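## Task

There are two test sieve sets, each made of a pan, a sieve and a cover. Separate the set sitting on the work bench and get all six pieces completely inside the tote, then move the tote onto the steel shelf at the end wall. No sieve or cover may have any portion of its skirt (bottom rim) sitting down inside another piece. The tote has to finish resting on the shelf with nothing overhanging the edge. Any number of robots may be used. At the end, release everything and back away. A robot that topples or is left leaning fails the task, and anything held in place only by a robot at the end does not count.

## Robot and tools

Robots: two identical Hello Robot Stretch 4 units, r1 and r2, each with one arm. Each has an omni-wheel base, a lift on a mast, a telescoping arm reaching straight out, a wrist with yaw, pitch and roll, and a two-finger gripper. It stands about 1.6 m tall and its base rim lies within 0.23 m of its base origin. Cameras per robot: <name>_head_camera, <name>_head_left_camera, <name>_head_right_camera, <name>_wrist_camera.

Frames: each robot reports in its own base frame (origin on the floor under the base centre, x ahead, y to the left, z up). hand_pose is a point between the open fingertips in that frame; the printed value may be slightly wrong. Odometry is relative to where the base stood when the scene began; heading is positive to the left, -3.142 to 3.142. Because frames are per robot, only images, lidar_m and wrist_depth_mm reveal where the robots are relative to each other.

execute_actions(actions, cameras): actions is a list holding one action or nothing (empty list = just report state and pictures). The action is an object keyed by "r1" and/or "r2". Per robot you may give:
- base: exactly one relative move from the base's last reported position: {"translate_m": d} straight, forward positive, -2 to 2 m; {"strafe_m": d} sideways, left positive, -2 to 2 m; {"rotate_rad": d} turn in place, counter-clockwise positive, -3.2 to 3.2 rad.
- joints: absolute targets by name. lift_m 0 to 1.2 m; arm_m 0 to 0.55 m (extension); wrist_yaw_rad -1.134 to 4.276 (0 ahead, positive left, 3.14 stowed back; past 3.4 the arm may block); wrist_pitch_rad -1.117 to 4.259 (0 level, 1.57 pointing down); wrist_roll_rad -1.117 to 4.259 (0 fingers level; positive turns clockwise viewed from behind); gripper_m -0.038 to 0.141 m fingertip gap (negative squeezes the tips together). Targets outside a range get clipped and reported; any other bad value or unknown key rejects the whole call.
- pace: "slow", "default", "fast", "max" (base up to 0.1/0.3/0.4/0.6 m/s and 1/2/3/4 rad/s; slower with the lift above 0.2, down to 0.3 m/s and 1 rad/s at 1.2).
- contact_limits: {"arm_m": value} from 0 (gentlest) to 0.75 (firmest), default 0.5.
- or end_of_arm alone: "enable_torque" revives wrist or gripper motors that shut off.
Everything in one action starts at once. Robots or joints left out may keep pushing toward earlier targets. An action runs at most 15 s. cameras picks which images come back: omit, null or ["all"] for all, [] for none.

wait(seconds): 0 to 10 s, commands nothing, returns state and images. zoom_image(camera, region): enlarges part of that camera's latest full image; region [x0, y0, x1, y1] in pixels from the top-left corner, no bigger than 504 by 504. read_manual(section): only "licences"; moves nothing. finished_scene(scene): 1 or 2; closes that scene irreversibly and reports success. If a result reports a stop, later motion calls in the same reply are skipped.

Result lines: base_status and joint_status tell how each motion ended: "done" (for the base this only means the wheels turned the commanded amount, slipping included), "off_target", "contact_stop_at_<key>" (blocked; that part goes slack, so a lift may sag or a base roll), "limit_stop_at_<name>", "time_out", "torque_fault" (wrist or gripper motor went limp; send enable_torque). limit_stop_at_tilt means a lean over 6 degrees: lift, arm and wheels go slack until it eases. limit_stop_at_own_body means a joint nearly hit the robot itself, likely with the gripper tipped up (pitch below -0.2) and rolled. on_its_own lists things not commanded this call; its "held at" gives the held target, not the actual position. lidar_m: 12 distances in metres, 30-degree sectors counter-clockwise from straight ahead (4th left, 7th behind, 10th right); "-" means nothing seen or closer than 0.25 m; it misses glass, clear plastic and thin legs. wrist_depth_mm: 7x7 grid of median depths, 100 to 2000 mm, top-left first. turned_by_wheels versus turned_by_imu differing by over about 0.1 rad suggests a bump or slip. base_tilt in degrees, forward and right positive, with a fixed bias up to about 1.5. motor_effort: percent of maximum, peak in brackets, noisy and biased; wheel effort positive means turning right.

Gripper: command a gap smaller than the object to grasp; tighter values squeeze harder and pull the object toward the wrist. Neither the reported gap nor "done" proves a grasp; check gripper effort and images. Fingertips pressed onto a surface can jam; raise the lift. To unfold the wrist at the start, send lift_m 0.4 with wrist_yaw_rad 0 together.

Avoid: any robot-to-robot contact (a firm press fails the run; once bases touch, even millimetres more is too much); the two robots' travel can differ by roughly 3 cm per metre, so shared carrying can tip one. Don't drive or turn holding over 1 kg with arm_m beyond 0.2, especially at fast paces; strong pushes with a high gripper or high contact limit also risk tipping. A level gripper holding above about 2 kg faults the wrist. Avoid drops, slams and hard shoves; leave nothing held at the end.

Each tool is called in YAML: its name, and indented under it one key for each argument.

## Session

I'll start by looking at the scene.

execute_actions:
  actions: []

Scene clock: 0.00 s.
r1.base_odometry: x=+0.000 y=+0.000 heading=+0.000 (m, m, rad; r1's odometry frame)
r1.turned_by_wheels: +0.000 (rad since the last result)
r1.turned_by_imu: +0.000 (rad since the last result)
r1.base_tilt: forward=-0.4 right=-0.9 (deg)
r1.lidar_m: 1.36 1.56 5.17 1.33 0.74 0.62 0.63 0.76 1.34 3.31 3.84 4.10
r1.base_status: not commanded
r1.joint_positions: lift_m=+0.130 arm_m=+0.001 wrist_yaw_rad=+3.160 wrist_pitch_rad=-0.001 wrist_roll_rad=-0.002 gripper_m=+0.057
r1.joint_status: not commanded
r1.motor_effort: lift_m=+21 arm_m=+0 wrist_yaw_rad=-1 wrist_pitch_rad=-4 wrist_roll_rad=-1 gripper_m=-4 wheel_0=+0 wheel_1=+0 wheel_2=+0 (%)
r1.hand_pose: x=-0.1185 y=+0.0820 z=+0.3080 quat_wxyz=(-0.009, +0.000, -0.001, +1.000) (m; r1's base frame)
r1.wrist_depth_mm: - 143 273 778 723 699 668 / - 118 145 778 732 691 654 / - 118 147 768 723 683 647 / 106 138 185 768 732 676 647 / 216 842 798 759 715 668 647 / 878 866 212 750 216 668 640 / 854 831 788 143 683 654 634
r2.base_odometry: x=+0.000 y=+0.000 heading=+0.000 (m, m, rad; r2's odometry frame)
r2.turned_by_wheels: +0.000 (rad since the last result)
r2.turned_by_imu: +0.000 (rad since the last result)
r2.base_tilt: forward=-0.4 right=+0.3 (deg)
r2.lidar_m: 1.70 2.40 1.26 1.04 1.02 1.16 1.95 3.17 3.45 3.68 0.95 1.04
r2.base_status: not commanded
r2.joint_positions: lift_m=+0.264 arm_m=+0.000 wrist_yaw_rad=+3.089 wrist_pitch_rad=-0.001 wrist_roll_rad=+0.015 gripper_m=+0.057
r2.joint_status: not commanded
r2.motor_effort: lift_m=+17 arm_m=-1 wrist_yaw_rad=+1 wrist_pitch_rad=-7 wrist_roll_rad=+0 gripper_m=-3 wheel_0=+0 wheel_1=+0 wheel_2=+0 (%)
r2.hand_pose: x=-0.1128 y=+0.1026 z=+0.4426 quat_wxyz=(+0.027, +0.000, +0.007, +1.000) (m; r2's base frame)
r2.wrist_depth_mm: - 141 - - 1808 1255 1008 / - 133 - - 1808 1281 1025 / 103 138 221 - 1808 1308 1042 / 120 142 - - 1863 1308 1042 / - - - - 1756 1308 1060 / 1618 1618 200 1618 193 1255 1060 / 1138 1078 1098 120 1138 1008 991
pictures: r1_head_camera, r1_head_left_camera, r1_head_right_camera, r1_wrist_camera, r2_head_camera, r2_head_left_camera, r2_head_right_camera, r2_wrist_camera
Images, in order (width x height): r1_head_camera 420x560, r1_head_left_camera 420x672, r1_head_right_camera 420x672, r1_wrist_camera 616x392, r2_head_camera 420x560, r2_head_left_camera 420x672, r2_head_right_camera 420x672, r2_wrist_camera 616x392.

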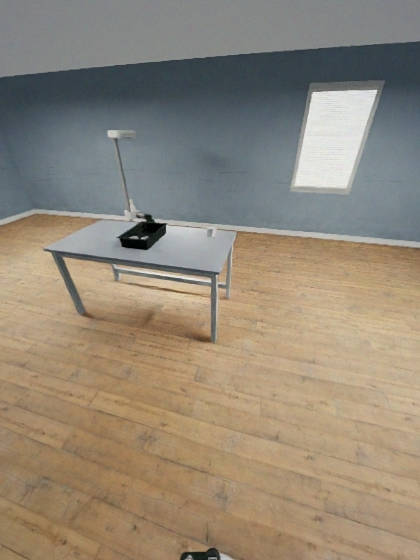

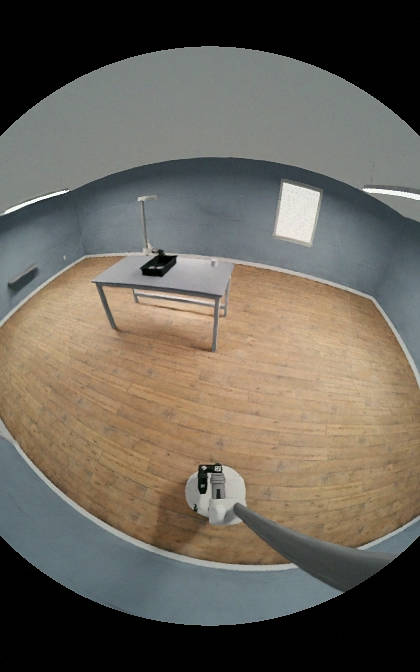

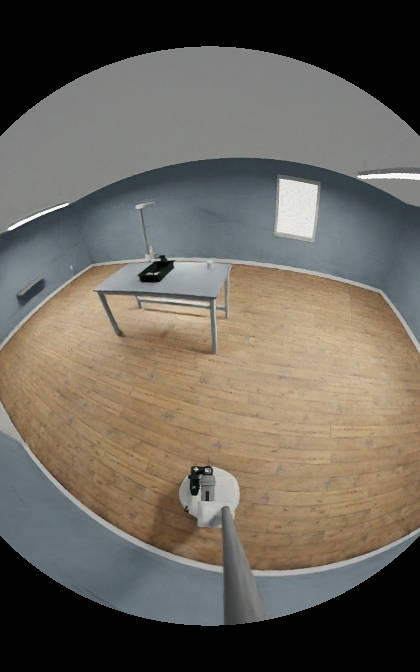

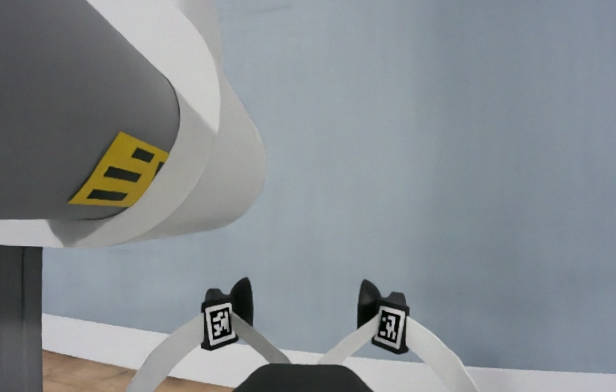

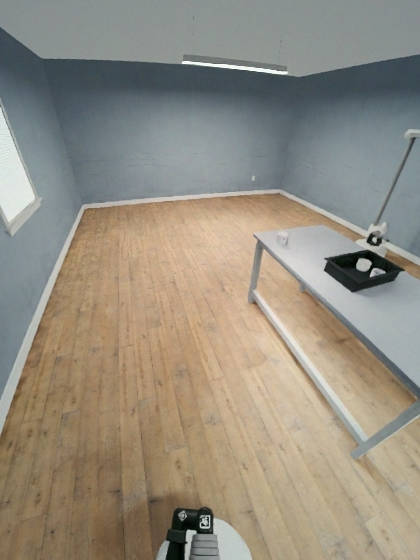

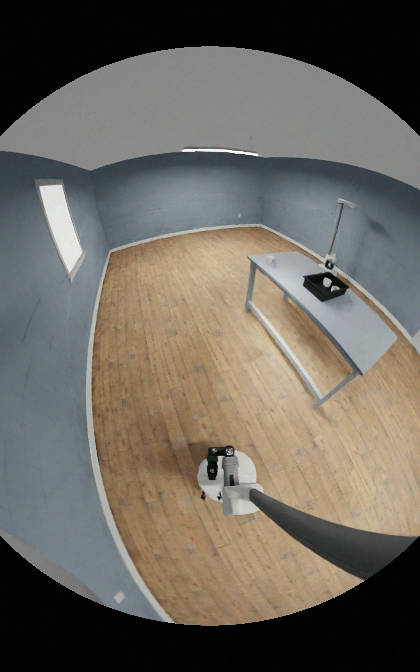

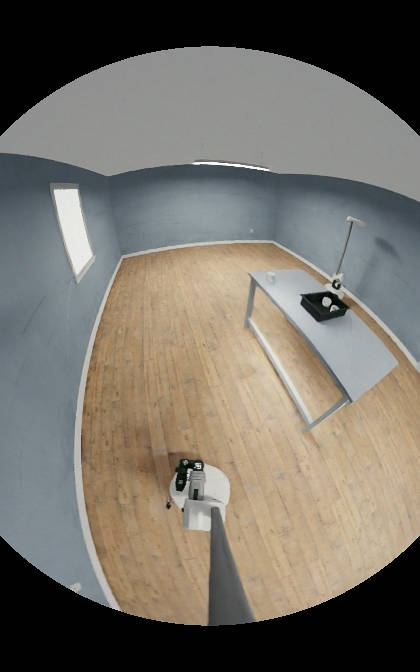

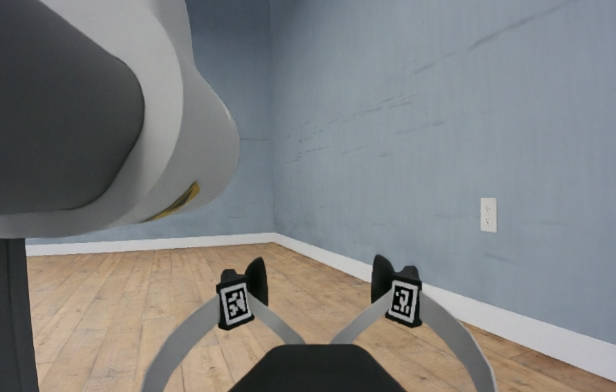

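zoom_image:
  camera: "r2_head_camera"
  region: [240, 200, 420, 320]

zoom_image:
  camera: "r1_head_camera"
  region: [40, 190, 250, 350]

zoom_image:
  camera: "r1_head_left_camera"
  region: [0, 220, 120, 340]

Region (240, 200, 420, 320) of r2_head_camera's 420x560 image, scaled by 2.800, with more detail than that image has.

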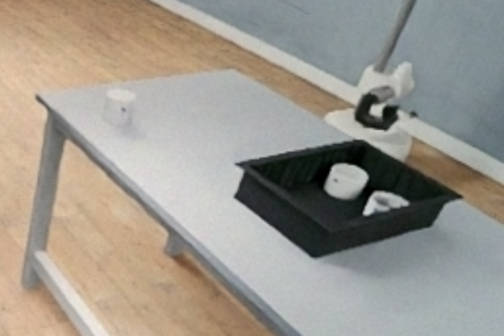

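Region (40, 190, 250, 350) of r1_head_camera's 420x560 image, scaled by 2.400, with more detail than that image has; it fills the top 384 rows of this view, and the rest is white.

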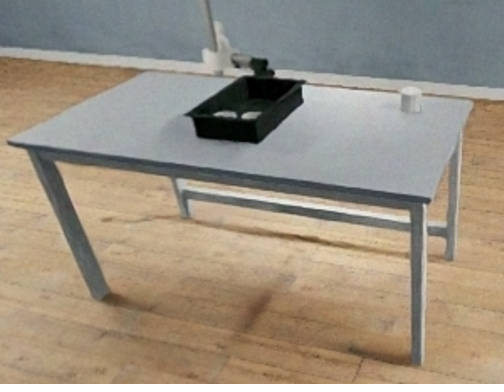

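Region (0, 220, 120, 340) of r1_head_left_camera's 420x672 image, scaled by 4.200, with more detail than that image has.

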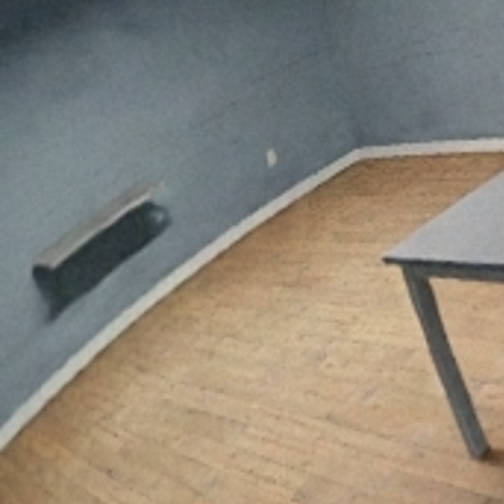

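execute_actions:
  actions:
    - {"r1": {"base": {"strafe_m": 0.92}, "pace": "fast"}, "r2": {"base": {"translate_m": 1.5}, "joints": {"lift_m": 0.8, "wrist_yaw_rad": 0}, "pace": "fast"}}
  cameras: ["r1_head_camera", "r2_head_camera"]

Scene clock: 97.83 s.
r1.base_odometry: x=+0.000 y=+0.920 heading=+0.000 (m, m, rad; r1's odometry frame)
r1.turned_by_wheels: +0.000 (rad since the last result)
r1.turned_by_imu: +0.001 (rad since the last result)
r1.base_tilt: forward=-0.4 right=-1.0 (deg)
r1.lidar_m: 1.57 5.05 4.41 0.82 0.46 0.38 0.38 0.49 0.87 4.22 4.88 1.58
r1.base_status: done
r1.joint_positions: lift_m=+0.130 arm_m=+0.001 wrist_yaw_rad=+3.160 wrist_pitch_rad=-0.001 wrist_roll_rad=-0.002 gripper_m=+0.057
r1.joint_status: not commanded
r1.motor_effort: lift_m=+21(21) arm_m=+0(1) wrist_yaw_rad=-1(1) wrist_pitch_rad=-3(4) wrist_roll_rad=+0(1) gripper_m=-4(4) wheel_0=+1(11) wheel_1=-1(13) wheel_2=+0(4) (%)
r1.hand_pose: x=-0.1185 y=+0.0820 z=+0.3080 quat_wxyz=(-0.009, +0.000, -0.001, +1.000) (m; r1's base frame)
r1.wrist_depth_mm: - 143 274 530 500 469 449 / - 118 145 530 500 469 452 / - 118 147 525 484 466 439 / 106 138 186 517 488 466 442 / 216 580 554 512 488 459 439 / 621 585 213 512 216 455 433 / 615 585 539 143 477 449 433
r2.base_odometry: x=+1.500 y=+0.000 heading=+0.000 (m, m, rad; r2's odometry frame)
r2.turned_by_wheels: +0.000 (rad since the last result)
r2.turned_by_imu: -0.002 (rad since the last result)
r2.base_tilt: forward=-0.5 right=+0.3 (deg)
r2.lidar_m: 3.78 3.43 1.78 1.54 1.50 1.72 2.82 1.08 0.56 0.44 0.42 3.62
r2.base_status: done
r2.joint_positions: lift_m=+0.800 arm_m=+0.000 wrist_yaw_rad=+0.000 wrist_pitch_rad=-0.001 wrist_roll_rad=+0.015 gripper_m=+0.057
r2.joint_status: all done
r2.motor_effort: lift_m=+21(21) arm_m=-1(1) wrist_yaw_rad=+1(6) wrist_pitch_rad=-9(7) wrist_roll_rad=-1(1) gripper_m=-2(1) wheel_0=-1(5) wheel_1=-1(4) wheel_2=-1(10) (%)
r2.hand_pose: x=+0.4592 y=-0.0873 z=+0.9781 quat_wxyz=(+1.000, +0.007, +0.000, +0.000) (m; r2's base frame)
r2.wrist_depth_mm: - - - - - - - / - - - - - - - / - - - - - - - / - - - - - - - / - - - - - - - / - - 201 - 193 - - / - - - 120 - - -
pictures: r1_head_camera, r2_head_camera
Images, in order (width x height): r1_head_camera 420x560, r2_head_camera 420x560.

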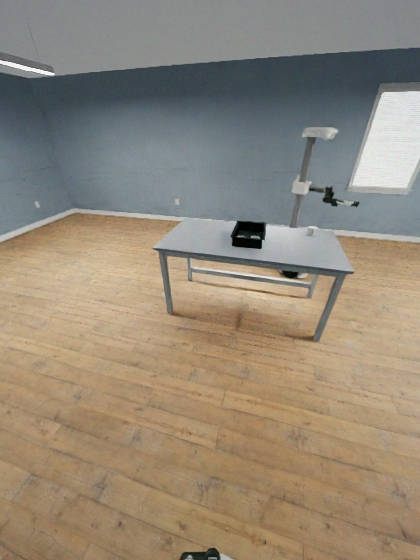

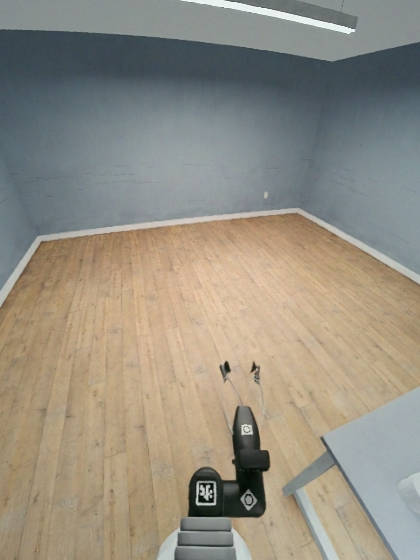

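execute_actions:
  actions:
    - {"r1": {"base": {"translate_m": 1.15}, "joints": {"lift_m": 0.9, "wrist_yaw_rad": 0}, "pace": "fast"}, "r2": {"base": {"rotate_rad": -1.245}, "joints": {"lift_m": 0.9}, "pace": "default"}}
  cameras: ["r1_head_camera", "r2_head_camera", "r2_wrist_camera"]

Scene clock: 109.40 s.
r1.base_odometry: x=+1.150 y=+0.920 heading=+0.000 (m, m, rad; r1's odometry frame)
r1.turned_by_wheels: +0.000 (rad since the last result)
r1.turned_by_imu: +0.002 (rad since the last result)
r1.base_tilt: forward=-0.4 right=-1.0 (deg)
r1.lidar_m: 0.46 0.53 3.84 3.05 1.75 1.51 1.52 1.78 3.11 0.94 0.56 0.44
r1.base_status: done
r1.joint_positions: lift_m=+0.900 arm_m=+0.001 wrist_yaw_rad=+0.000 wrist_pitch_rad=+0.000 wrist_roll_rad=-0.002 gripper_m=+0.057
r1.joint_status: all done
r1.motor_effort: lift_m=+24(27) arm_m=+0(0) wrist_yaw_rad=-2(6) wrist_pitch_rad=-4(5) wrist_roll_rad=-1(2) gripper_m=-3(3) wheel_0=+1(8) wheel_1=+3(7) wheel_2=-2(18) (%)
r1.hand_pose: x=+0.4601 y=-0.0873 z=+1.0782 quat_wxyz=(+1.000, -0.001, +0.000, +0.000) (m; r1's base frame)
r1.wrist_depth_mm: - - - - - - - / - - - - - - - / - - - - - - - / - - - - - - 1397 / - - - - - - - / - - 212 - 216 - - / - - 866 143 741 707 -
r2.base_odometry: x=+1.500 y=+0.000 heading=-1.245 (m, m, rad; r2's odometry frame)
r2.turned_by_wheels: -1.245 (rad since the last result)
r2.turned_by_imu: -1.269 (rad since the last result)
r2.base_tilt: forward=-0.5 right=+0.3 (deg)
r2.lidar_m: 0.44 0.46 3.97 3.79 2.09 1.58 1.49 1.60 2.18 4.51 0.65 0.45
r2.base_status: done
r2.joint_positions: lift_m=+0.900 arm_m=+0.000 wrist_yaw_rad=+0.000 wrist_pitch_rad=-0.001 wrist_roll_rad=+0.015 gripper_m=+0.057
r2.joint_status: all done
r2.motor_effort: lift_m=+21(18) arm_m=-1(1) wrist_yaw_rad=+1(0) wrist_pitch_rad=-8(8) wrist_roll_rad=+0(1) gripper_m=-1(2) wheel_0=+2(6) wheel_1=+1(9) wheel_2=+0(10) (%)
r2.hand_pose: x=+0.4592 y=-0.0874 z=+1.0780 quat_wxyz=(+1.000, +0.007, +0.000, +0.000) (m; r2's base frame)
r2.wrist_depth_mm: - - - - - - - / - - - - - - - / - - - - - - - / - - - - - - - / - - - - - - - / - - 200 - 193 - 820 / - - 798 120 831 654 715
pictures: r1_head_camera, r2_head_camera, r2_wrist_camera
camera_calibration (this result's frames):
r2_wrist_camera: T_world_to_cam=[[0.0413624, -0.998628, -0.0321076, -0.060448], [0.00715995, 0.0324305, -0.999448, 1.13181], [0.999119, 0.0411097, 0.00849153, -0.240661], [0, 0, 0, 1]] pos_world=[0.234846, -0.0871768, 1.13129]
Images, in order (width x height): r1_head_camera 420x560, r2_head_camera 420x560, r2_wrist_camera 616x392.

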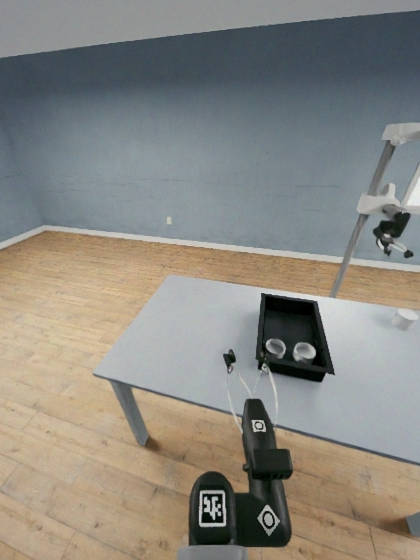

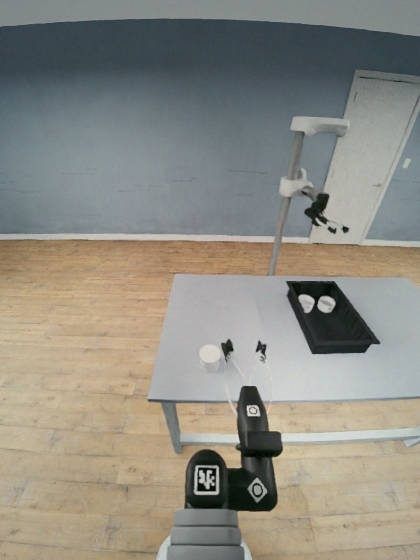

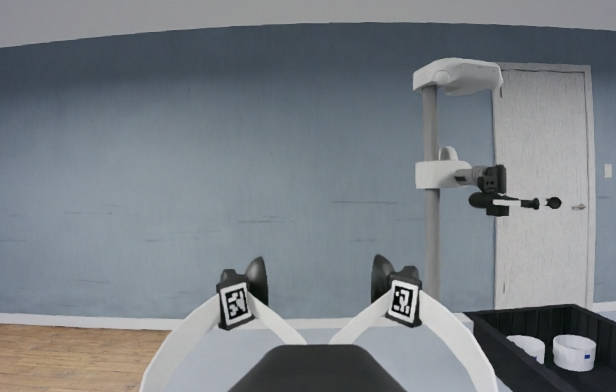

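zoom_image:
  camera: "r1_head_camera"
  region: [230, 280, 370, 400]

zoom_image:
  camera: "r2_head_camera"
  region: [140, 260, 400, 420]

zoom_image:
  camera: "r2_wrist_camera"
  region: [450, 290, 616, 392]

Region (230, 280, 370, 400) of r1_head_camera's 420x560 image, scaled by 3.600, with more detail than that image has; it fills the top 432 rows of this view, and the rest is white.

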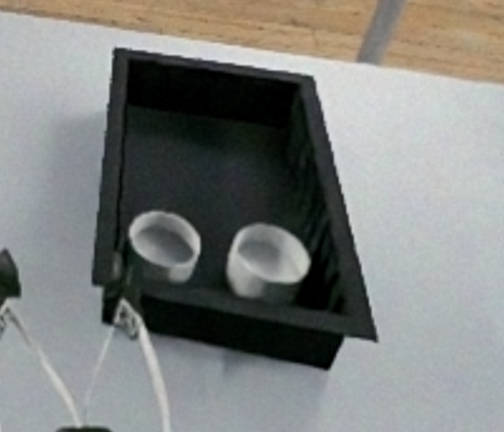

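Region (140, 260, 400, 420) of r2_head_camera's 420x560 image, scaled by 1.938, with more detail than that image has; it fills the top 310 rows of this view, and the rest is white.

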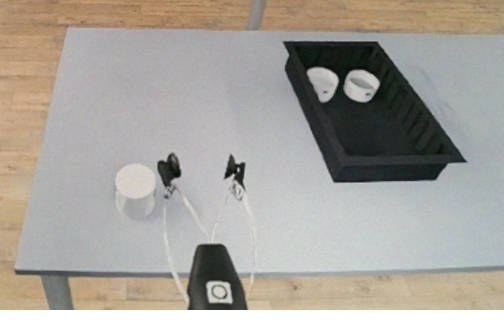

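Region (450, 290, 616, 392) of r2_wrist_camera's 616x392 image, scaled by 3.036; it fills the top 310 rows of this view, and the rest is white.

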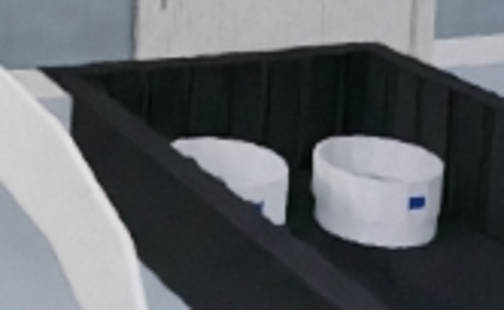

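execute_actions:
  actions:
    - {"r1": {"base": {"rotate_rad": -0.264}, "joints": {"lift_m": 1.0, "wrist_pitch_rad": 0.8, "gripper_m": 0.12}}, "r2": {"base": {"strafe_m": 0.067}, "joints": {"wrist_pitch_rad": 0.7, "gripper_m": 0.12}}}
  cameras: ["r1_head_camera", "r1_wrist_camera", "r2_head_camera", "r2_wrist_camera"]

Scene clock: 150.20 s.
r1.base_odometry: x=+1.150 y=+0.920 heading=-0.263 (m, m, rad; r1's odometry frame)
r1.turned_by_wheels: -0.263 (rad since the last result)
r1.turned_by_imu: -0.270 (rad since the last result)
r1.base_tilt: forward=-0.4 right=-1.0 (deg)
r1.lidar_m: 0.45 0.49 0.67 3.83 2.12 1.60 1.51 1.58 2.16 4.51 0.66 0.48
r1.base_status: done
r1.joint_positions: lift_m=+1.000 arm_m=+0.001 wrist_yaw_rad=+0.000 wrist_pitch_rad=+0.801 wrist_roll_rad=-0.002 gripper_m=+0.120
r1.joint_status: all done
r1.motor_effort: lift_m=+22(27) arm_m=-1(0) wrist_yaw_rad=+0(3) wrist_pitch_rad=-1(3) wrist_roll_rad=+0(0) gripper_m=+1(5) wheel_0=+3(9) wheel_1=+1(6) wheel_2=+4(7) (%)
r1.hand_pose: x=+0.3724 y=-0.0874 z=+0.9708 quat_wxyz=(+0.921, -0.001, +0.390, +0.000) (m; r1's base frame)
r1.wrist_depth_mm: - - - - - - - / 854 854 854 820 820 878 842 / 699 691 676 668 609 715 715 / 585 585 591 559 559 603 603 / 508 512 512 512 512 512 508 / 449 445 442 452 445 455 462 / 1138 1098 1138 148 1160 1160 1160
r2.base_odometry: x=+1.564 y=+0.022 heading=-1.245 (m, m, rad; r2's odometry frame)
r2.turned_by_wheels: +0.000 (rad since the last result)
r2.turned_by_imu: -0.001 (rad since the last result)
r2.base_tilt: forward=-0.5 right=+0.3 (deg)
r2.lidar_m: 0.44 0.44 3.87 3.72 2.17 1.58 1.50 1.58 2.21 4.60 0.67 0.45
r2.base_status: done
r2.joint_positions: lift_m=+0.900 arm_m=+0.000 wrist_yaw_rad=+0.000 wrist_pitch_rad=+0.701 wrist_roll_rad=+0.015 gripper_m=+0.120
r2.joint_status: all done
r2.motor_effort: lift_m=+21(21) arm_m=-1(1) wrist_yaw_rad=+1(1) wrist_pitch_rad=-4(2) wrist_roll_rad=-1(1) gripper_m=-6(4) wheel_0=-1(7) wheel_1=-1(6) wheel_2=+0(2) (%)
r2.hand_pose: x=+0.3911 y=-0.0874 z=+0.8917 quat_wxyz=(+0.939, +0.007, +0.344, -0.002) (m; r2's base frame)
r2.wrist_depth_mm: - - - - - 904 741 / - - 741 732 715 707 634 / - - 591 554 569 564 559 / 1756 1576 488 436 473 469 462 / 1464 436 418 413 407 402 397 / 1281 377 216 373 366 366 1138 / 1118 1098 609 121 1118 1060 1078
pictures: r1_head_camera, r1_wrist_camera, r2_head_camera, r2_wrist_camera
camera_calibration (this result's frames):
r1_wrist_camera: T_world_to_cam=[[0.0106207, -0.999881, 0.0111534, -0.102547], [-0.687576, -0.0154012, -0.725949, 1.01924], [0.726035, 0.000041314, -0.687658, 0.624053], [0, 0, 0, 1]] pos_world=[0.248811, -0.0868635, 1.1702]
r2_wrist_camera: T_world_to_cam=[[0.0108718, -0.998632, -0.0511367, -0.0347317], [-0.639843, 0.032352, -0.767825, 0.992591], [0.768429, 0.0410671, -0.638616, 0.496234], [0, 0, 0, 1]] pos_world=[0.254159, -0.0871754, 1.07726]
Images, in order (width x height): r1_head_camera 420x560, r1_wrist_camera 616x392, r2_head_camera 420x560, r2_wrist_camera 616x392.

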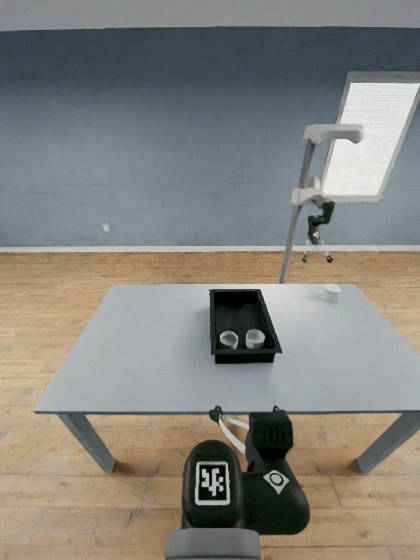

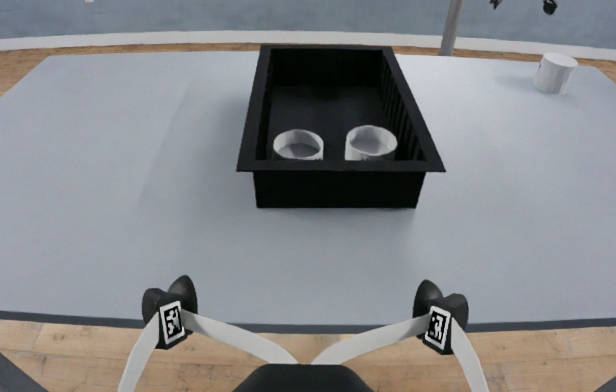

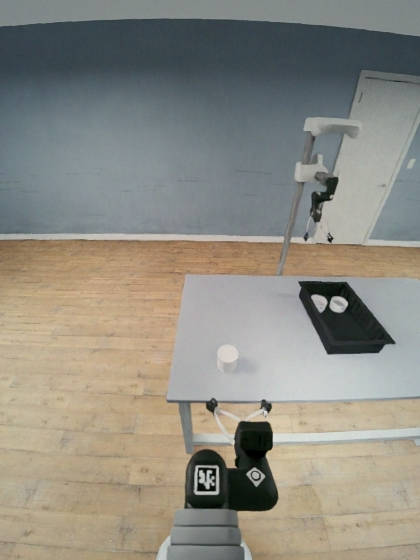

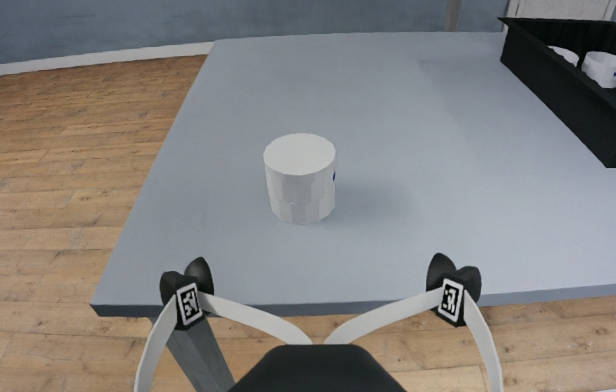

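zoom_image:
  camera: "r2_wrist_camera"
  region: [240, 110, 380, 240]

zoom_image:
  camera: "r1_wrist_camera"
  region: [220, 30, 460, 220]

Region (240, 110, 380, 240) of r2_wrist_camera's 616x392 image, scaled by 3.600; it fills the top 468 rows of this view, and the rest is white.

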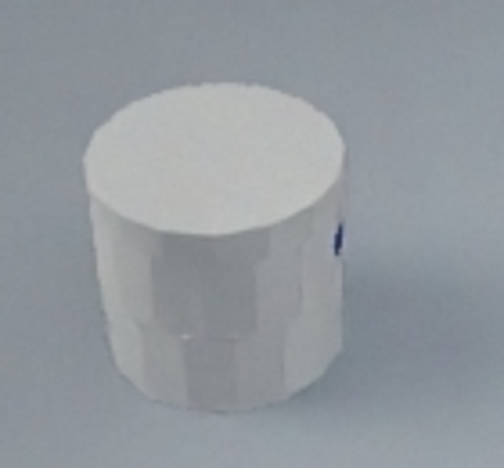

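Region (220, 30, 460, 220) of r1_wrist_camera's 616x392 image, scaled by 2.100; it fills the top 399 rows of this view, and the rest is white.

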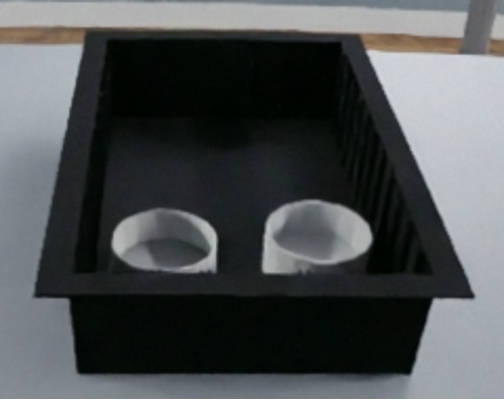

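execute_actions:
  actions:
    - {"r1": {"base": {"rotate_rad": 1.5}, "joints": {"wrist_pitch_rad": 0.1}}, "r2": {"base": {"translate_m": 0.15}, "joints": {"lift_m": 1.06}}}
  cameras: ["r1_head_camera", "r1_wrist_camera", "r2_head_camera"]

Scene clock: 219.70 s.
r1.base_odometry: x=+1.150 y=+0.920 heading=+1.236 (m, m, rad; r1's odometry frame)
r1.turned_by_wheels: +1.499 (rad since the last result)
r1.turned_by_imu: +1.530 (rad since the last result)
r1.base_tilt: forward=-0.4 right=-1.0 (deg)
r1.lidar_m: 3.81 2.29 1.59 1.50 1.56 2.03 - 0.74 0.51 0.44 0.48 0.62
r1.base_status: done
r1.joint_positions: lift_m=+1.000 arm_m=+0.001 wrist_yaw_rad=+0.000 wrist_pitch_rad=+0.103 wrist_roll_rad=-0.002 gripper_m=+0.120
r1.joint_status: all done
r1.motor_effort: lift_m=+23(23) arm_m=+0(1) wrist_yaw_rad=-2(0) wrist_pitch_rad=-6(11) wrist_roll_rad=-1(1) gripper_m=-1(1) wheel_0=-2(7) wheel_1=-3(8) wheel_2=-2(10) (%)
r1.hand_pose: x=+0.4586 y=-0.0874 z=+1.1485 quat_wxyz=(+0.999, -0.001, +0.051, +0.000) (m; r1's base frame)
r1.wrist_depth_mm: - - - - - - - / - - - - - - - / - - - - - - - / - - - - - - - / - - - - - - - / - - - - - - - / - - - 148 - - -
r2.base_odometry: x=+1.612 y=-0.121 heading=-1.245 (m, m, rad; r2's odometry frame)
r2.turned_by_wheels: +0.000 (rad since the last result)
r2.turned_by_imu: -0.001 (rad since the last result)
r2.base_tilt: forward=-0.4 right=+0.3 (deg)
r2.lidar_m: 0.26 0.28 3.88 3.72 2.41 1.72 1.64 1.75 2.35 1.19 0.46 0.31
r2.base_status: done
r2.joint_positions: lift_m=+1.060 arm_m=+0.000 wrist_yaw_rad=+0.000 wrist_pitch_rad=+0.702 wrist_roll_rad=+0.015 gripper_m=+0.120
r2.joint_status: all done
r2.motor_effort: lift_m=+21(26) arm_m=-1(1) wrist_yaw_rad=+0(1) wrist_pitch_rad=-5(6) wrist_roll_rad=-1(1) gripper_m=-1(0) wheel_0=+1(6) wheel_1=+1(3) wheel_2=+1(9) (%)
r2.hand_pose: x=+0.3911 y=-0.0874 z=+1.0517 quat_wxyz=(+0.939, +0.007, +0.344, -0.002) (m; r2's base frame)
r2.wrist_depth_mm: - - - - - - - / - - - - - - - / - - - 866 866 854 750 / - 1921 732 732 723 715 647 / 1708 1708 634 627 615 603 585 / 1464 1464 216 544 512 504 521 / 1308 1255 496 121 484 473 469
pictures: r1_head_camera, r1_wrist_camera, r2_head_camera
camera_calibration (this result's frames):
r1_wrist_camera: T_world_to_cam=[[0.000955764, -0.999882, 0.0153069, -0.105782], [-0.0594878, -0.0153366, -0.998111, 1.2321], [0.998229, 0.0000433872, -0.0594955, -0.162644], [0, 0, 0, 1]] pos_world=[0.235751, -0.0868665, 1.22171]
Images, in order (width x height): r1_head_camera 420x560, r1_wrist_camera 616x392, r2_head_camera 420x560.

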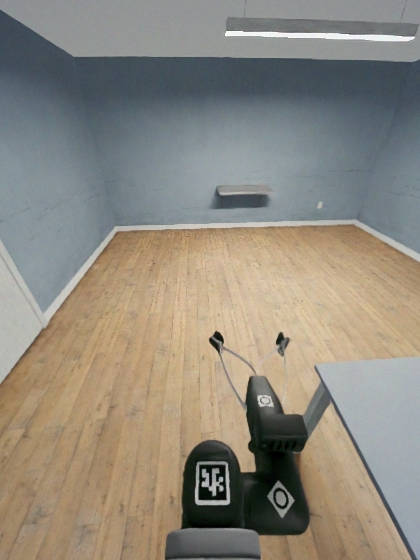

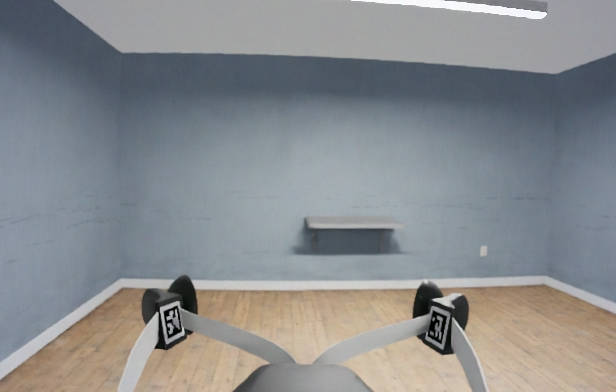

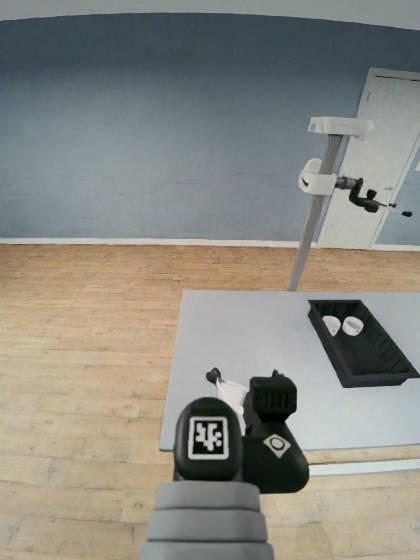

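execute_actions:
  actions:
    - {"r2": {"base": {"strafe_m": 0.027}, "joints": {"wrist_pitch_rad": 1.57, "arm_m": 0.27, "gripper_m": 0.13}}}
  cameras: ["r2_head_camera", "r2_wrist_camera"]

Scene clock: 229.30 s.
r1.base_odometry: x=+1.150 y=+0.920 heading=+1.236 (m, m, rad; r1's odometry frame)
r1.turned_by_wheels: +0.000 (rad since the last result)
r1.turned_by_imu: -0.001 (rad since the last result)
r1.base_tilt: forward=-0.4 right=-1.0 (deg)
r1.lidar_m: 3.82 2.29 1.60 1.49 1.54 2.03 - 0.71 0.50 0.44 0.46 0.65
r1.base_status: not commanded
r1.joint_positions: lift_m=+1.000 arm_m=+0.001 wrist_yaw_rad=+0.000 wrist_pitch_rad=+0.103 wrist_roll_rad=-0.002 gripper_m=+0.120
r1.joint_status: not commanded
r1.motor_effort: lift_m=+23(23) arm_m=-1(1) wrist_yaw_rad=-1(2) wrist_pitch_rad=-5(6) wrist_roll_rad=-1(0) gripper_m=-3(1) wheel_0=-2(2) wheel_1=-3(3) wheel_2=-2(2) (%)
r1.hand_pose: x=+0.4586 y=-0.0874 z=+1.1485 quat_wxyz=(+0.999, -0.001, +0.051, +0.000) (m; r1's base frame)
r1.wrist_depth_mm: - - - - - - - / - - - - - - - / - - - - - - - / - - - - - - - / - - - - - - - / - - - - - - - / - - - 148 - - -
r2.base_odometry: x=+1.637 y=-0.112 heading=-1.245 (m, m, rad; r2's odometry frame)
r2.turned_by_wheels: +0.000 (rad since the last result)
r2.turned_by_imu: -0.001 (rad since the last result)
r2.base_tilt: forward=-0.4 right=+0.3 (deg)
r2.lidar_m: 0.27 0.28 3.86 3.70 2.37 1.72 1.68 1.74 2.41 1.23 0.45 0.30
r2.base_status: done
r2.joint_positions: lift_m=+1.060 arm_m=+0.269 wrist_yaw_rad=+0.000 wrist_pitch_rad=+1.570 wrist_roll_rad=+0.015 gripper_m=+0.130
r2.joint_status: all done
r2.motor_effort: lift_m=+21(22) arm_m=+4(7) wrist_yaw_rad=+1(2) wrist_pitch_rad=-1(3) wrist_roll_rad=-1(1) gripper_m=+2(3) wheel_0=+0(7) wheel_1=+1(5) wheel_2=+0(1) (%)
r2.hand_pose: x=+0.4404 y=-0.0874 z=+0.9494 quat_wxyz=(+0.707, +0.005, +0.707, -0.005) (m; r2's base frame)
r2.wrist_depth_mm: 1229 1205 413 407 404 404 399 / 1229 1182 413 410 410 404 402 / 1229 1229 415 413 410 407 402 / 1255 1205 418 413 407 407 404 / 1229 1205 421 342 413 410 404 / 1229 1229 418 415 413 410 404 / 1255 1229 421 122 1205 1182 1182
pictures: r2_head_camera, r2_wrist_camera
camera_calibration (this result's frames):
r2_wrist_camera: T_world_to_cam=[[-0.0320091, -0.998636, -0.0412411, -0.0228556], [-0.999448, 0.0323497, -0.00761842, 0.505046], [0.00894217, 0.0409745, -0.99912, 1.17192], [0, 0, 0, 1]] pos_world=[0.493556, -0.0871812, 1.17379]
Images, in order (width x height): r2_head_camera 420x560, r2_wrist_camera 616x392.

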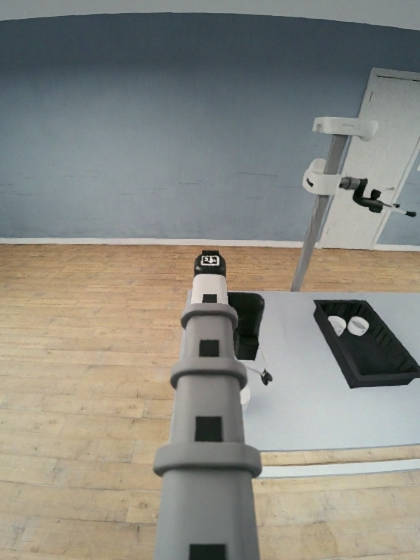

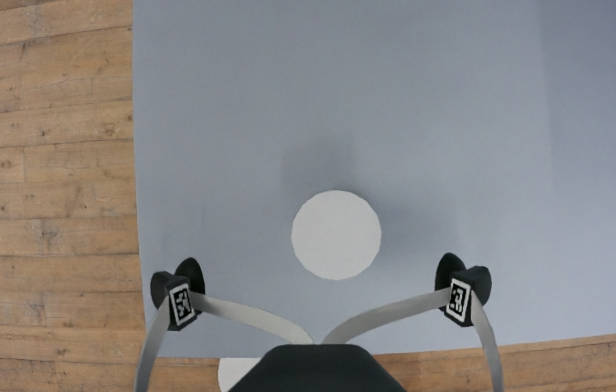

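execute_actions:
  actions:
    - {"r1": {"base": {"translate_m": -0.57}}, "r2": {"base": {"strafe_m": -0.012}, "joints": {"wrist_pitch_rad": 1.535, "arm_m": 0.278, "lift_m": 0.99}}}
  cameras: ["r2_wrist_camera"]

execute_actions:
  actions:
    - {"r1": {"base": {"rotate_rad": -1.5}, "joints": {"wrist_pitch_rad": 0.0, "lift_m": 0.7, "gripper_m": 0.14}}}
  cameras: ["r1_head_camera", "r1_wrist_camera"]

Scene clock: 278.97 s.
r1.base_odometry: x=+0.963 y=+0.382 heading=+1.236 (m, m, rad; r1's odometry frame)
r1.turned_by_wheels: +0.000 (rad since the last result)
r1.turned_by_imu: -0.003 (rad since the last result)
r1.base_tilt: forward=-0.4 right=-1.0 (deg)
r1.lidar_m: 4.38 2.25 1.59 1.45 1.52 1.98 3.99 4.04 0.54 0.49 0.51 0.68
r1.base_status: done
r1.joint_positions: lift_m=+1.000 arm_m=+0.001 wrist_yaw_rad=+0.000 wrist_pitch_rad=+0.103 wrist_roll_rad=-0.002 gripper_m=+0.120
r1.joint_status: not commanded
r1.motor_effort: lift_m=+23(23) arm_m=+0(0) wrist_yaw_rad=-2(1) wrist_pitch_rad=-5(5) wrist_roll_rad=+0(1) gripper_m=-2(1) wheel_0=-2(5) wheel_1=-2(7) wheel_2=+1(12) (%)
r1.hand_pose: x=+0.4586 y=-0.0874 z=+1.1486 quat_wxyz=(+0.999, -0.001, +0.051, +0.000) (m; r1's base frame)
r1.wrist_depth_mm: - - - - - - - / - - - - - - - / - - - - - - - / - - - - - - - / - - - - - - - / - - - - - - - / - - - 148 - 904 960
r2.base_odometry: x=+1.626 y=-0.116 heading=-1.245 (m, m, rad; r2's odometry frame)
r2.turned_by_wheels: +0.000 (rad since the last result)
r2.turned_by_imu: -0.001 (rad since the last result)
r2.base_tilt: forward=-0.4 right=+0.4 (deg)
r2.lidar_m: 0.27 0.32 3.86 3.69 2.33 1.75 1.67 1.74 2.40 1.19 0.44 0.31
r2.base_status: done
r2.joint_positions: lift_m=+0.990 arm_m=+0.277 wrist_yaw_rad=+0.000 wrist_pitch_rad=+1.535 wrist_roll_rad=+0.015 gripper_m=+0.130
r2.joint_status: all done
r2.motor_effort: lift_m=+14(19) arm_m=+4(6) wrist_yaw_rad=+1(2) wrist_pitch_rad=-1(7) wrist_roll_rad=-2(0) gripper_m=+0(1) wheel_0=+0(6) wheel_1=+2(3) wheel_2=+0(1) (%)
r2.hand_pose: x=+0.4583 y=-0.0874 z=+0.8802 quat_wxyz=(+0.719, +0.005, +0.694, -0.005) (m; r2's base frame)
r2.wrist_depth_mm: 1160 353 349 347 343 342 340 / 1160 353 349 345 343 342 338 / 1160 351 347 347 343 340 338 / 1160 351 347 345 342 340 338 / 1182 351 347 271 340 338 336 / 1138 351 345 271 338 338 338 / 1160 349 345 122 342 336 336
pictures: r2_wrist_camera
camera_calibration (this result's frames):
r2_wrist_camera: T_world_to_cam=[[-0.0306805, -0.998633, -0.0423201, -0.0247946], [-0.998591, 0.0324586, -0.0419867, 0.552285], [0.043303, 0.0409723, -0.998221, 1.0861], [0, 0, 0, 1]] pos_world=[0.503715, -0.0871871, 1.10631]
Images, in order (width x height): r2_wrist_camera 616x392.

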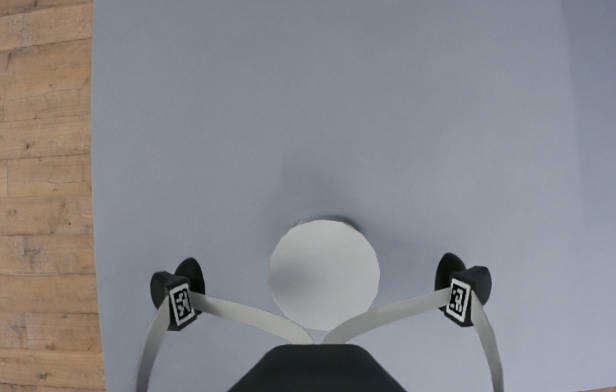

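Scene clock: 281.23 s.
r1.base_odometry: x=+0.963 y=+0.382 heading=-0.264 (m, m, rad; r1's odometry frame)
r1.turned_by_wheels: -1.500 (rad since the last result)
r1.turned_by_imu: -1.531 (rad since the last result)
r1.base_tilt: forward=-0.4 right=-1.0 (deg)
r1.lidar_m: 0.47 0.53 0.70 4.38 2.08 1.53 1.48 1.55 2.12 3.93 4.11 0.48
r1.base_status: done
r1.joint_positions: lift_m=+0.700 arm_m=+0.001 wrist_yaw_rad=+0.000 wrist_pitch_rad=+0.002 wrist_roll_rad=-0.002 gripper_m=+0.140
r1.joint_status: all done
r1.motor_effort: lift_m=+18(20) arm_m=-1(1) wrist_yaw_rad=-1(2) wrist_pitch_rad=-4(9) wrist_roll_rad=+1(1) gripper_m=-2(3) wheel_0=+1(7) wheel_1=+2(6) wheel_2=+3(9) (%)
r1.hand_pose: x=+0.4601 y=-0.0874 z=+0.8777 quat_wxyz=(+1.000, -0.001, +0.001, +0.000) (m; r1's base frame)
r1.wrist_depth_mm: - - - - - - - / - - - - - - - / - - - - - - - / - - - - - - - / 820 - - - - - - / 554 217 661 676 683 - - / 415 394 413 147 421 415 -
r2.base_odometry: x=+1.626 y=-0.116 heading=-1.245 (m, m, rad; r2's odometry frame)
r2.turned_by_wheels: +0.000 (rad since the last result)
r2.turned_by_imu: -0.001 (rad since the last result)
r2.base_tilt: forward=-0.4 right=+0.3 (deg)
r2.lidar_m: 0.28 0.30 3.87 3.69 2.38 1.76 1.67 1.73 2.41 1.24 0.44 0.30
r2.base_status: not commanded
r2.joint_positions: lift_m=+0.990 arm_m=+0.277 wrist_yaw_rad=+0.000 wrist_pitch_rad=+1.535 wrist_roll_rad=+0.015 gripper_m=+0.130
r2.joint_status: not commanded
r2.motor_effort: lift_m=+13(14) arm_m=+4(4) wrist_yaw_rad=+1(1) wrist_pitch_rad=-2(3) wrist_roll_rad=-1(0) gripper_m=+3(2) wheel_0=+0(0) wheel_1=+2(1) wheel_2=+0(0) (%)
r2.hand_pose: x=+0.4583 y=-0.0874 z=+0.8802 quat_wxyz=(+0.719, +0.005, +0.694, -0.005) (m; r2's base frame)
r2.wrist_depth_mm: 1160 351 351 347 345 340 338 / 1138 351 349 345 343 340 338 / 1160 353 349 345 343 340 338 / 1160 351 347 345 342 342 338 / 1160 351 347 271 340 338 336 / 1138 349 345 271 340 338 336 / 1160 349 345 122 342 338 334
pictures: r1_head_camera, r1_wrist_camera
camera_calibration (this result's frames):
r1_wrist_camera: T_world_to_cam=[[-0.00058367, -0.999882, 0.0153183, -0.100942], [0.0405238, -0.0153294, -0.999061, 0.916705], [0.999178, 0.0000376327, 0.0405279, -0.2685], [0, 0, 0, 1]] pos_world=[0.231073, -0.0868672, 0.928272]
Images, in order (width x height): r1_head_camera 420x560, r1_wrist_camera 616x392.

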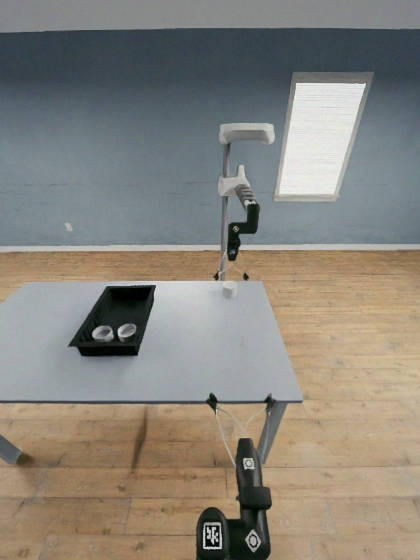

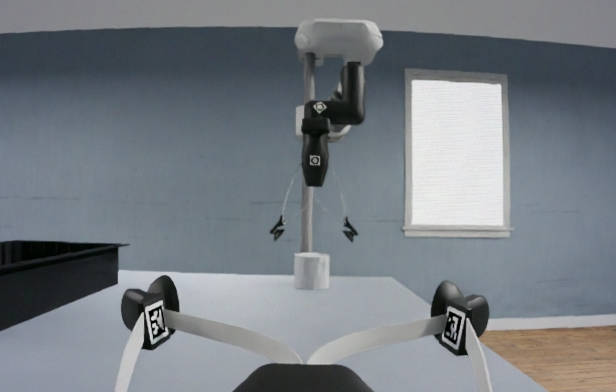

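execute_actions:
  actions:
    - {"r1": {"joints": {"arm_m": 0.35, "lift_m": 0.67}}, "r2": {"joints": {"lift_m": 0.957, "gripper_m": 0.10}}}
  cameras: ["r1_wrist_camera", "r2_wrist_camera"]

Scene clock: 294.47 s.
r1.base_odometry: x=+0.963 y=+0.382 heading=-0.264 (m, m, rad; r1's odometry frame)
r1.turned_by_wheels: +0.000 (rad since the last result)
r1.turned_by_imu: -0.001 (rad since the last result)
r1.base_tilt: forward=-0.4 right=-1.0 (deg)
r1.lidar_m: 0.48 0.52 0.71 4.38 2.07 1.51 1.44 1.55 2.14 3.94 4.11 0.51
r1.base_status: not commanded
r1.joint_positions: lift_m=+0.670 arm_m=+0.349 wrist_yaw_rad=+0.000 wrist_pitch_rad=+0.002 wrist_roll_rad=-0.002 gripper_m=+0.140
r1.joint_status: all done
r1.motor_effort: lift_m=+18(17) arm_m=+6(6) wrist_yaw_rad=-1(0) wrist_pitch_rad=-5(6) wrist_roll_rad=+0(1) gripper_m=-1(1) wheel_0=+1(1) wheel_1=+2(2) wheel_2=+3(2) (%)
r1.hand_pose: x=+0.8084 y=-0.0874 z=+0.8478 quat_wxyz=(+1.000, -0.001, +0.001, +0.000) (m; r1's base frame)
r1.wrist_depth_mm: - - - - 585 - - / - - - 559 - - - / - - - - - - - / - - - - - - - / - - - - - - - / 488 217 535 496 554 442 - / 334 324 336 146 342 338 -
r2.base_odometry: x=+1.626 y=-0.116 heading=-1.245 (m, m, rad; r2's odometry frame)
r2.turned_by_wheels: +0.000 (rad since the last result)
r2.turned_by_imu: -0.001 (rad since the last result)
r2.base_tilt: forward=-0.4 right=+0.3 (deg)
r2.lidar_m: 0.26 0.29 3.86 3.72 2.40 1.72 1.63 1.72 2.41 1.19 0.43 0.32
r2.base_status: not commanded
r2.joint_positions: lift_m=+0.957 arm_m=+0.277 wrist_yaw_rad=+0.000 wrist_pitch_rad=+1.535 wrist_roll_rad=+0.015 gripper_m=+0.100
r2.joint_status: all done
r2.motor_effort: lift_m=+13(10) arm_m=+4(4) wrist_yaw_rad=+1(2) wrist_pitch_rad=-3(3) wrist_roll_rad=+0(1) gripper_m=+1(0) wheel_0=+0(0) wheel_1=+1(2) wheel_2=+0(0) (%)
r2.hand_pose: x=+0.4583 y=-0.0874 z=+0.8472 quat_wxyz=(+0.719, +0.005, +0.694, -0.005) (m; r2's base frame)
r2.wrist_depth_mm: 1138 319 315 314 310 309 306 / 1118 319 315 314 310 307 306 / 1138 317 315 314 310 306 304 / 1118 317 315 312 309 307 306 / 1118 317 314 238 309 307 303 / 1118 315 217 237 213 304 304 / 1118 315 312 121 309 303 303
pictures: r1_wrist_camera, r2_wrist_camera
camera_calibration (this result's frames):
r1_wrist_camera: T_world_to_cam=[[-0.000591155, -0.999882, 0.0153181, -0.100275], [0.0408533, -0.0153295, -0.999048, 0.872437], [0.999165, 0.0000352033, 0.0408576, -0.615564], [0, 0, 0, 1]] pos_world=[0.579348, -0.0868673, 0.898293]
r2_wrist_camera: T_world_to_cam=[[-0.0306799, -0.998633, -0.0423206, -0.0261907], [-0.99859, 0.0324585, -0.0420008, 0.550917], [0.043317, 0.0409723, -0.998221, 1.05316], [0, 0, 0, 1]] pos_world=[0.503717, -0.0871871, 1.07331]
Images, in order (width x height): r1_wrist_camera 616x392, r2_wrist_camera 616x392.

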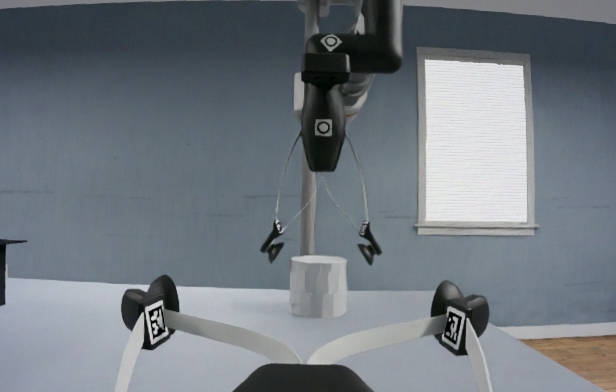

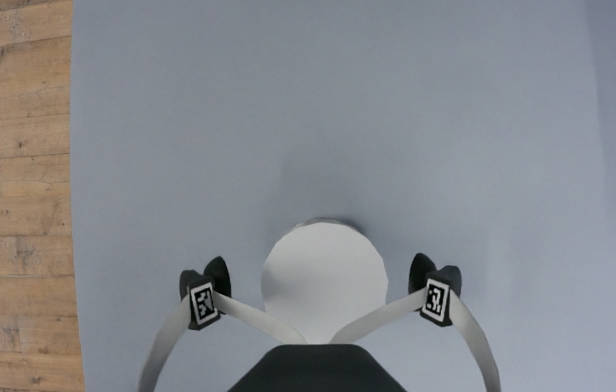

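zoom_image:
  camera: "r1_wrist_camera"
  region: [240, 200, 400, 330]

Region (240, 200, 400, 330) of r1_wrist_camera's 616x392 image, scaled by 3.150; it fills the top 410 rows of this view, and the rest is white.

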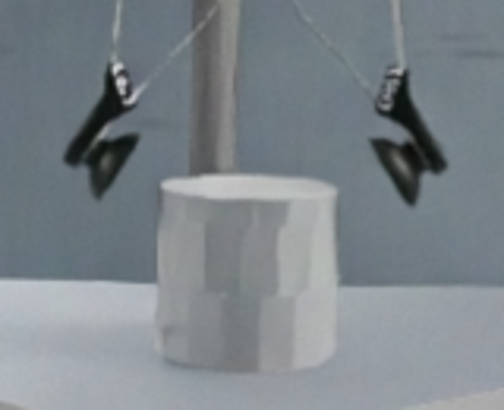

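execute_actions:
  actions:
    - {"r2": {"joints": {"lift_m": 0.933, "arm_m": 0.272, "gripper_m": 0.092}, "pace": "slow"}}
  cameras: ["r1_wrist_camera", "r2_wrist_camera"]

zoom_image:
  camera: "r1_wrist_camera"
  region: [240, 200, 400, 330]

Scene clock: 328.47 s.
r1.base_odometry: x=+0.963 y=+0.382 heading=-0.264 (m, m, rad; r1's odometry frame)
r1.turned_by_wheels: +0.000 (rad since the last result)
r1.turned_by_imu: -0.001 (rad since the last result)
r1.base_tilt: forward=-0.4 right=-0.9 (deg)
r1.lidar_m: 0.50 0.51 0.70 4.40 2.04 1.55 1.47 1.52 2.14 3.94 4.11 0.49
r1.base_status: not commanded
r1.joint_positions: lift_m=+0.670 arm_m=+0.349 wrist_yaw_rad=+0.000 wrist_pitch_rad=+0.002 wrist_roll_rad=-0.002 gripper_m=+0.140
r1.joint_status: not commanded
r1.motor_effort: lift_m=+18(19) arm_m=+5(6) wrist_yaw_rad=-1(1) wrist_pitch_rad=-4(4) wrist_roll_rad=+0(1) gripper_m=+0(1) wheel_0=+1(1) wheel_1=+2(2) wheel_2=+3(3) (%)
r1.hand_pose: x=+0.8084 y=-0.0874 z=+0.8478 quat_wxyz=(+1.000, -0.001, +0.001, +0.000) (m; r1's base frame)
r1.wrist_depth_mm: - - - - 931 - - / - - - 539 - - - / - - - 1042 - - - / - - - - - - - / - - - - - - - / 492 216 530 500 554 439 - / 332 324 334 147 345 336 -
r2.base_odometry: x=+1.626 y=-0.116 heading=-1.245 (m, m, rad; r2's odometry frame)
r2.turned_by_wheels: +0.000 (rad since the last result)
r2.turned_by_imu: -0.001 (rad since the last result)
r2.base_tilt: forward=-0.5 right=+0.4 (deg)
r2.lidar_m: 0.28 0.31 3.88 3.69 2.39 1.74 1.64 1.75 2.41 1.20 0.43 0.31
r2.base_status: not commanded
r2.joint_positions: lift_m=+0.933 arm_m=+0.273 wrist_yaw_rad=+0.000 wrist_pitch_rad=+1.535 wrist_roll_rad=+0.015 gripper_m=+0.092
r2.joint_status: all done
r2.motor_effort: lift_m=+13(11) arm_m=-5(1) wrist_yaw_rad=+1(2) wrist_pitch_rad=-1(1) wrist_roll_rad=-2(1) gripper_m=-2(0) wheel_0=+0(0) wheel_1=+1(2) wheel_2=+0(0) (%)
r2.hand_pose: x=+0.4539 y=-0.0874 z=+0.8232 quat_wxyz=(+0.719, +0.005, +0.694, -0.005) (m; r2's base frame)
r2.wrist_depth_mm: 296 294 291 289 287 283 282 / 296 294 290 289 286 285 282 / 296 294 291 289 286 283 281 / 296 293 290 289 285 282 281 / 293 291 291 214 283 282 281 / 1098 291 202 213 212 281 279 / 691 291 289 120 283 281 279
pictures: r1_wrist_camera, r2_wrist_camera
camera_calibration (this result's frames):
r1_wrist_camera: T_world_to_cam=[[-0.000591088, -0.999882, 0.0153184, -0.100275], [0.0408534, -0.0153297, -0.999048, 0.872437], [0.999165, 0.000035282, 0.0408577, -0.615564], [0, 0, 0, 1]] pos_world=[0.579348, -0.0868673, 0.898293]
r2_wrist_camera: T_world_to_cam=[[-0.0306797, -0.998633, -0.0423206, -0.0273416], [-0.99859, 0.0324585, -0.0420039, 0.545489], [0.0433201, 0.0409723, -0.998221, 1.02941], [0, 0, 0, 1]] pos_world=[0.499287, -0.0871871, 1.04933]
Images, in order (width x height): r1_wrist_camera 616x392, r2_wrist_camera 616x392.

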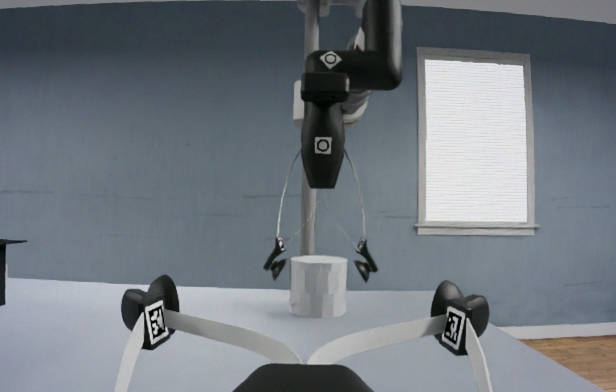

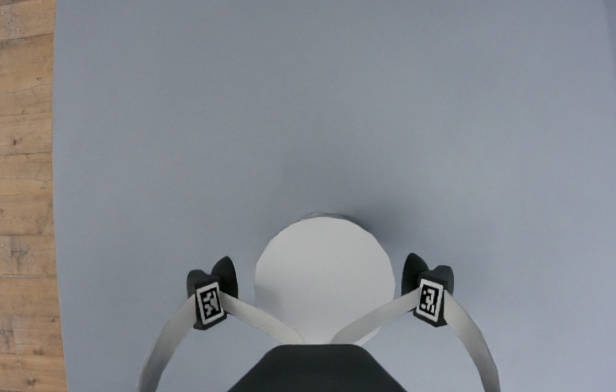

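Region (240, 200, 400, 330) of r1_wrist_camera's 616x392 image, scaled by 3.150; it fills the top 410 rows of this view, and the rest is white.

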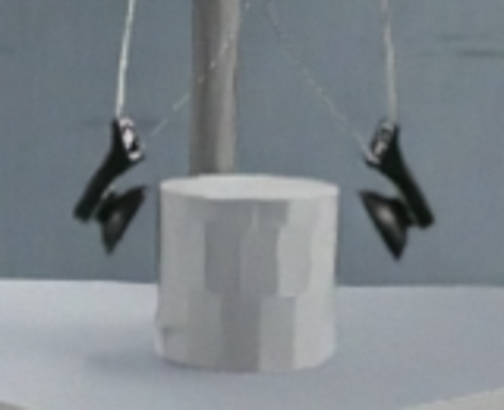

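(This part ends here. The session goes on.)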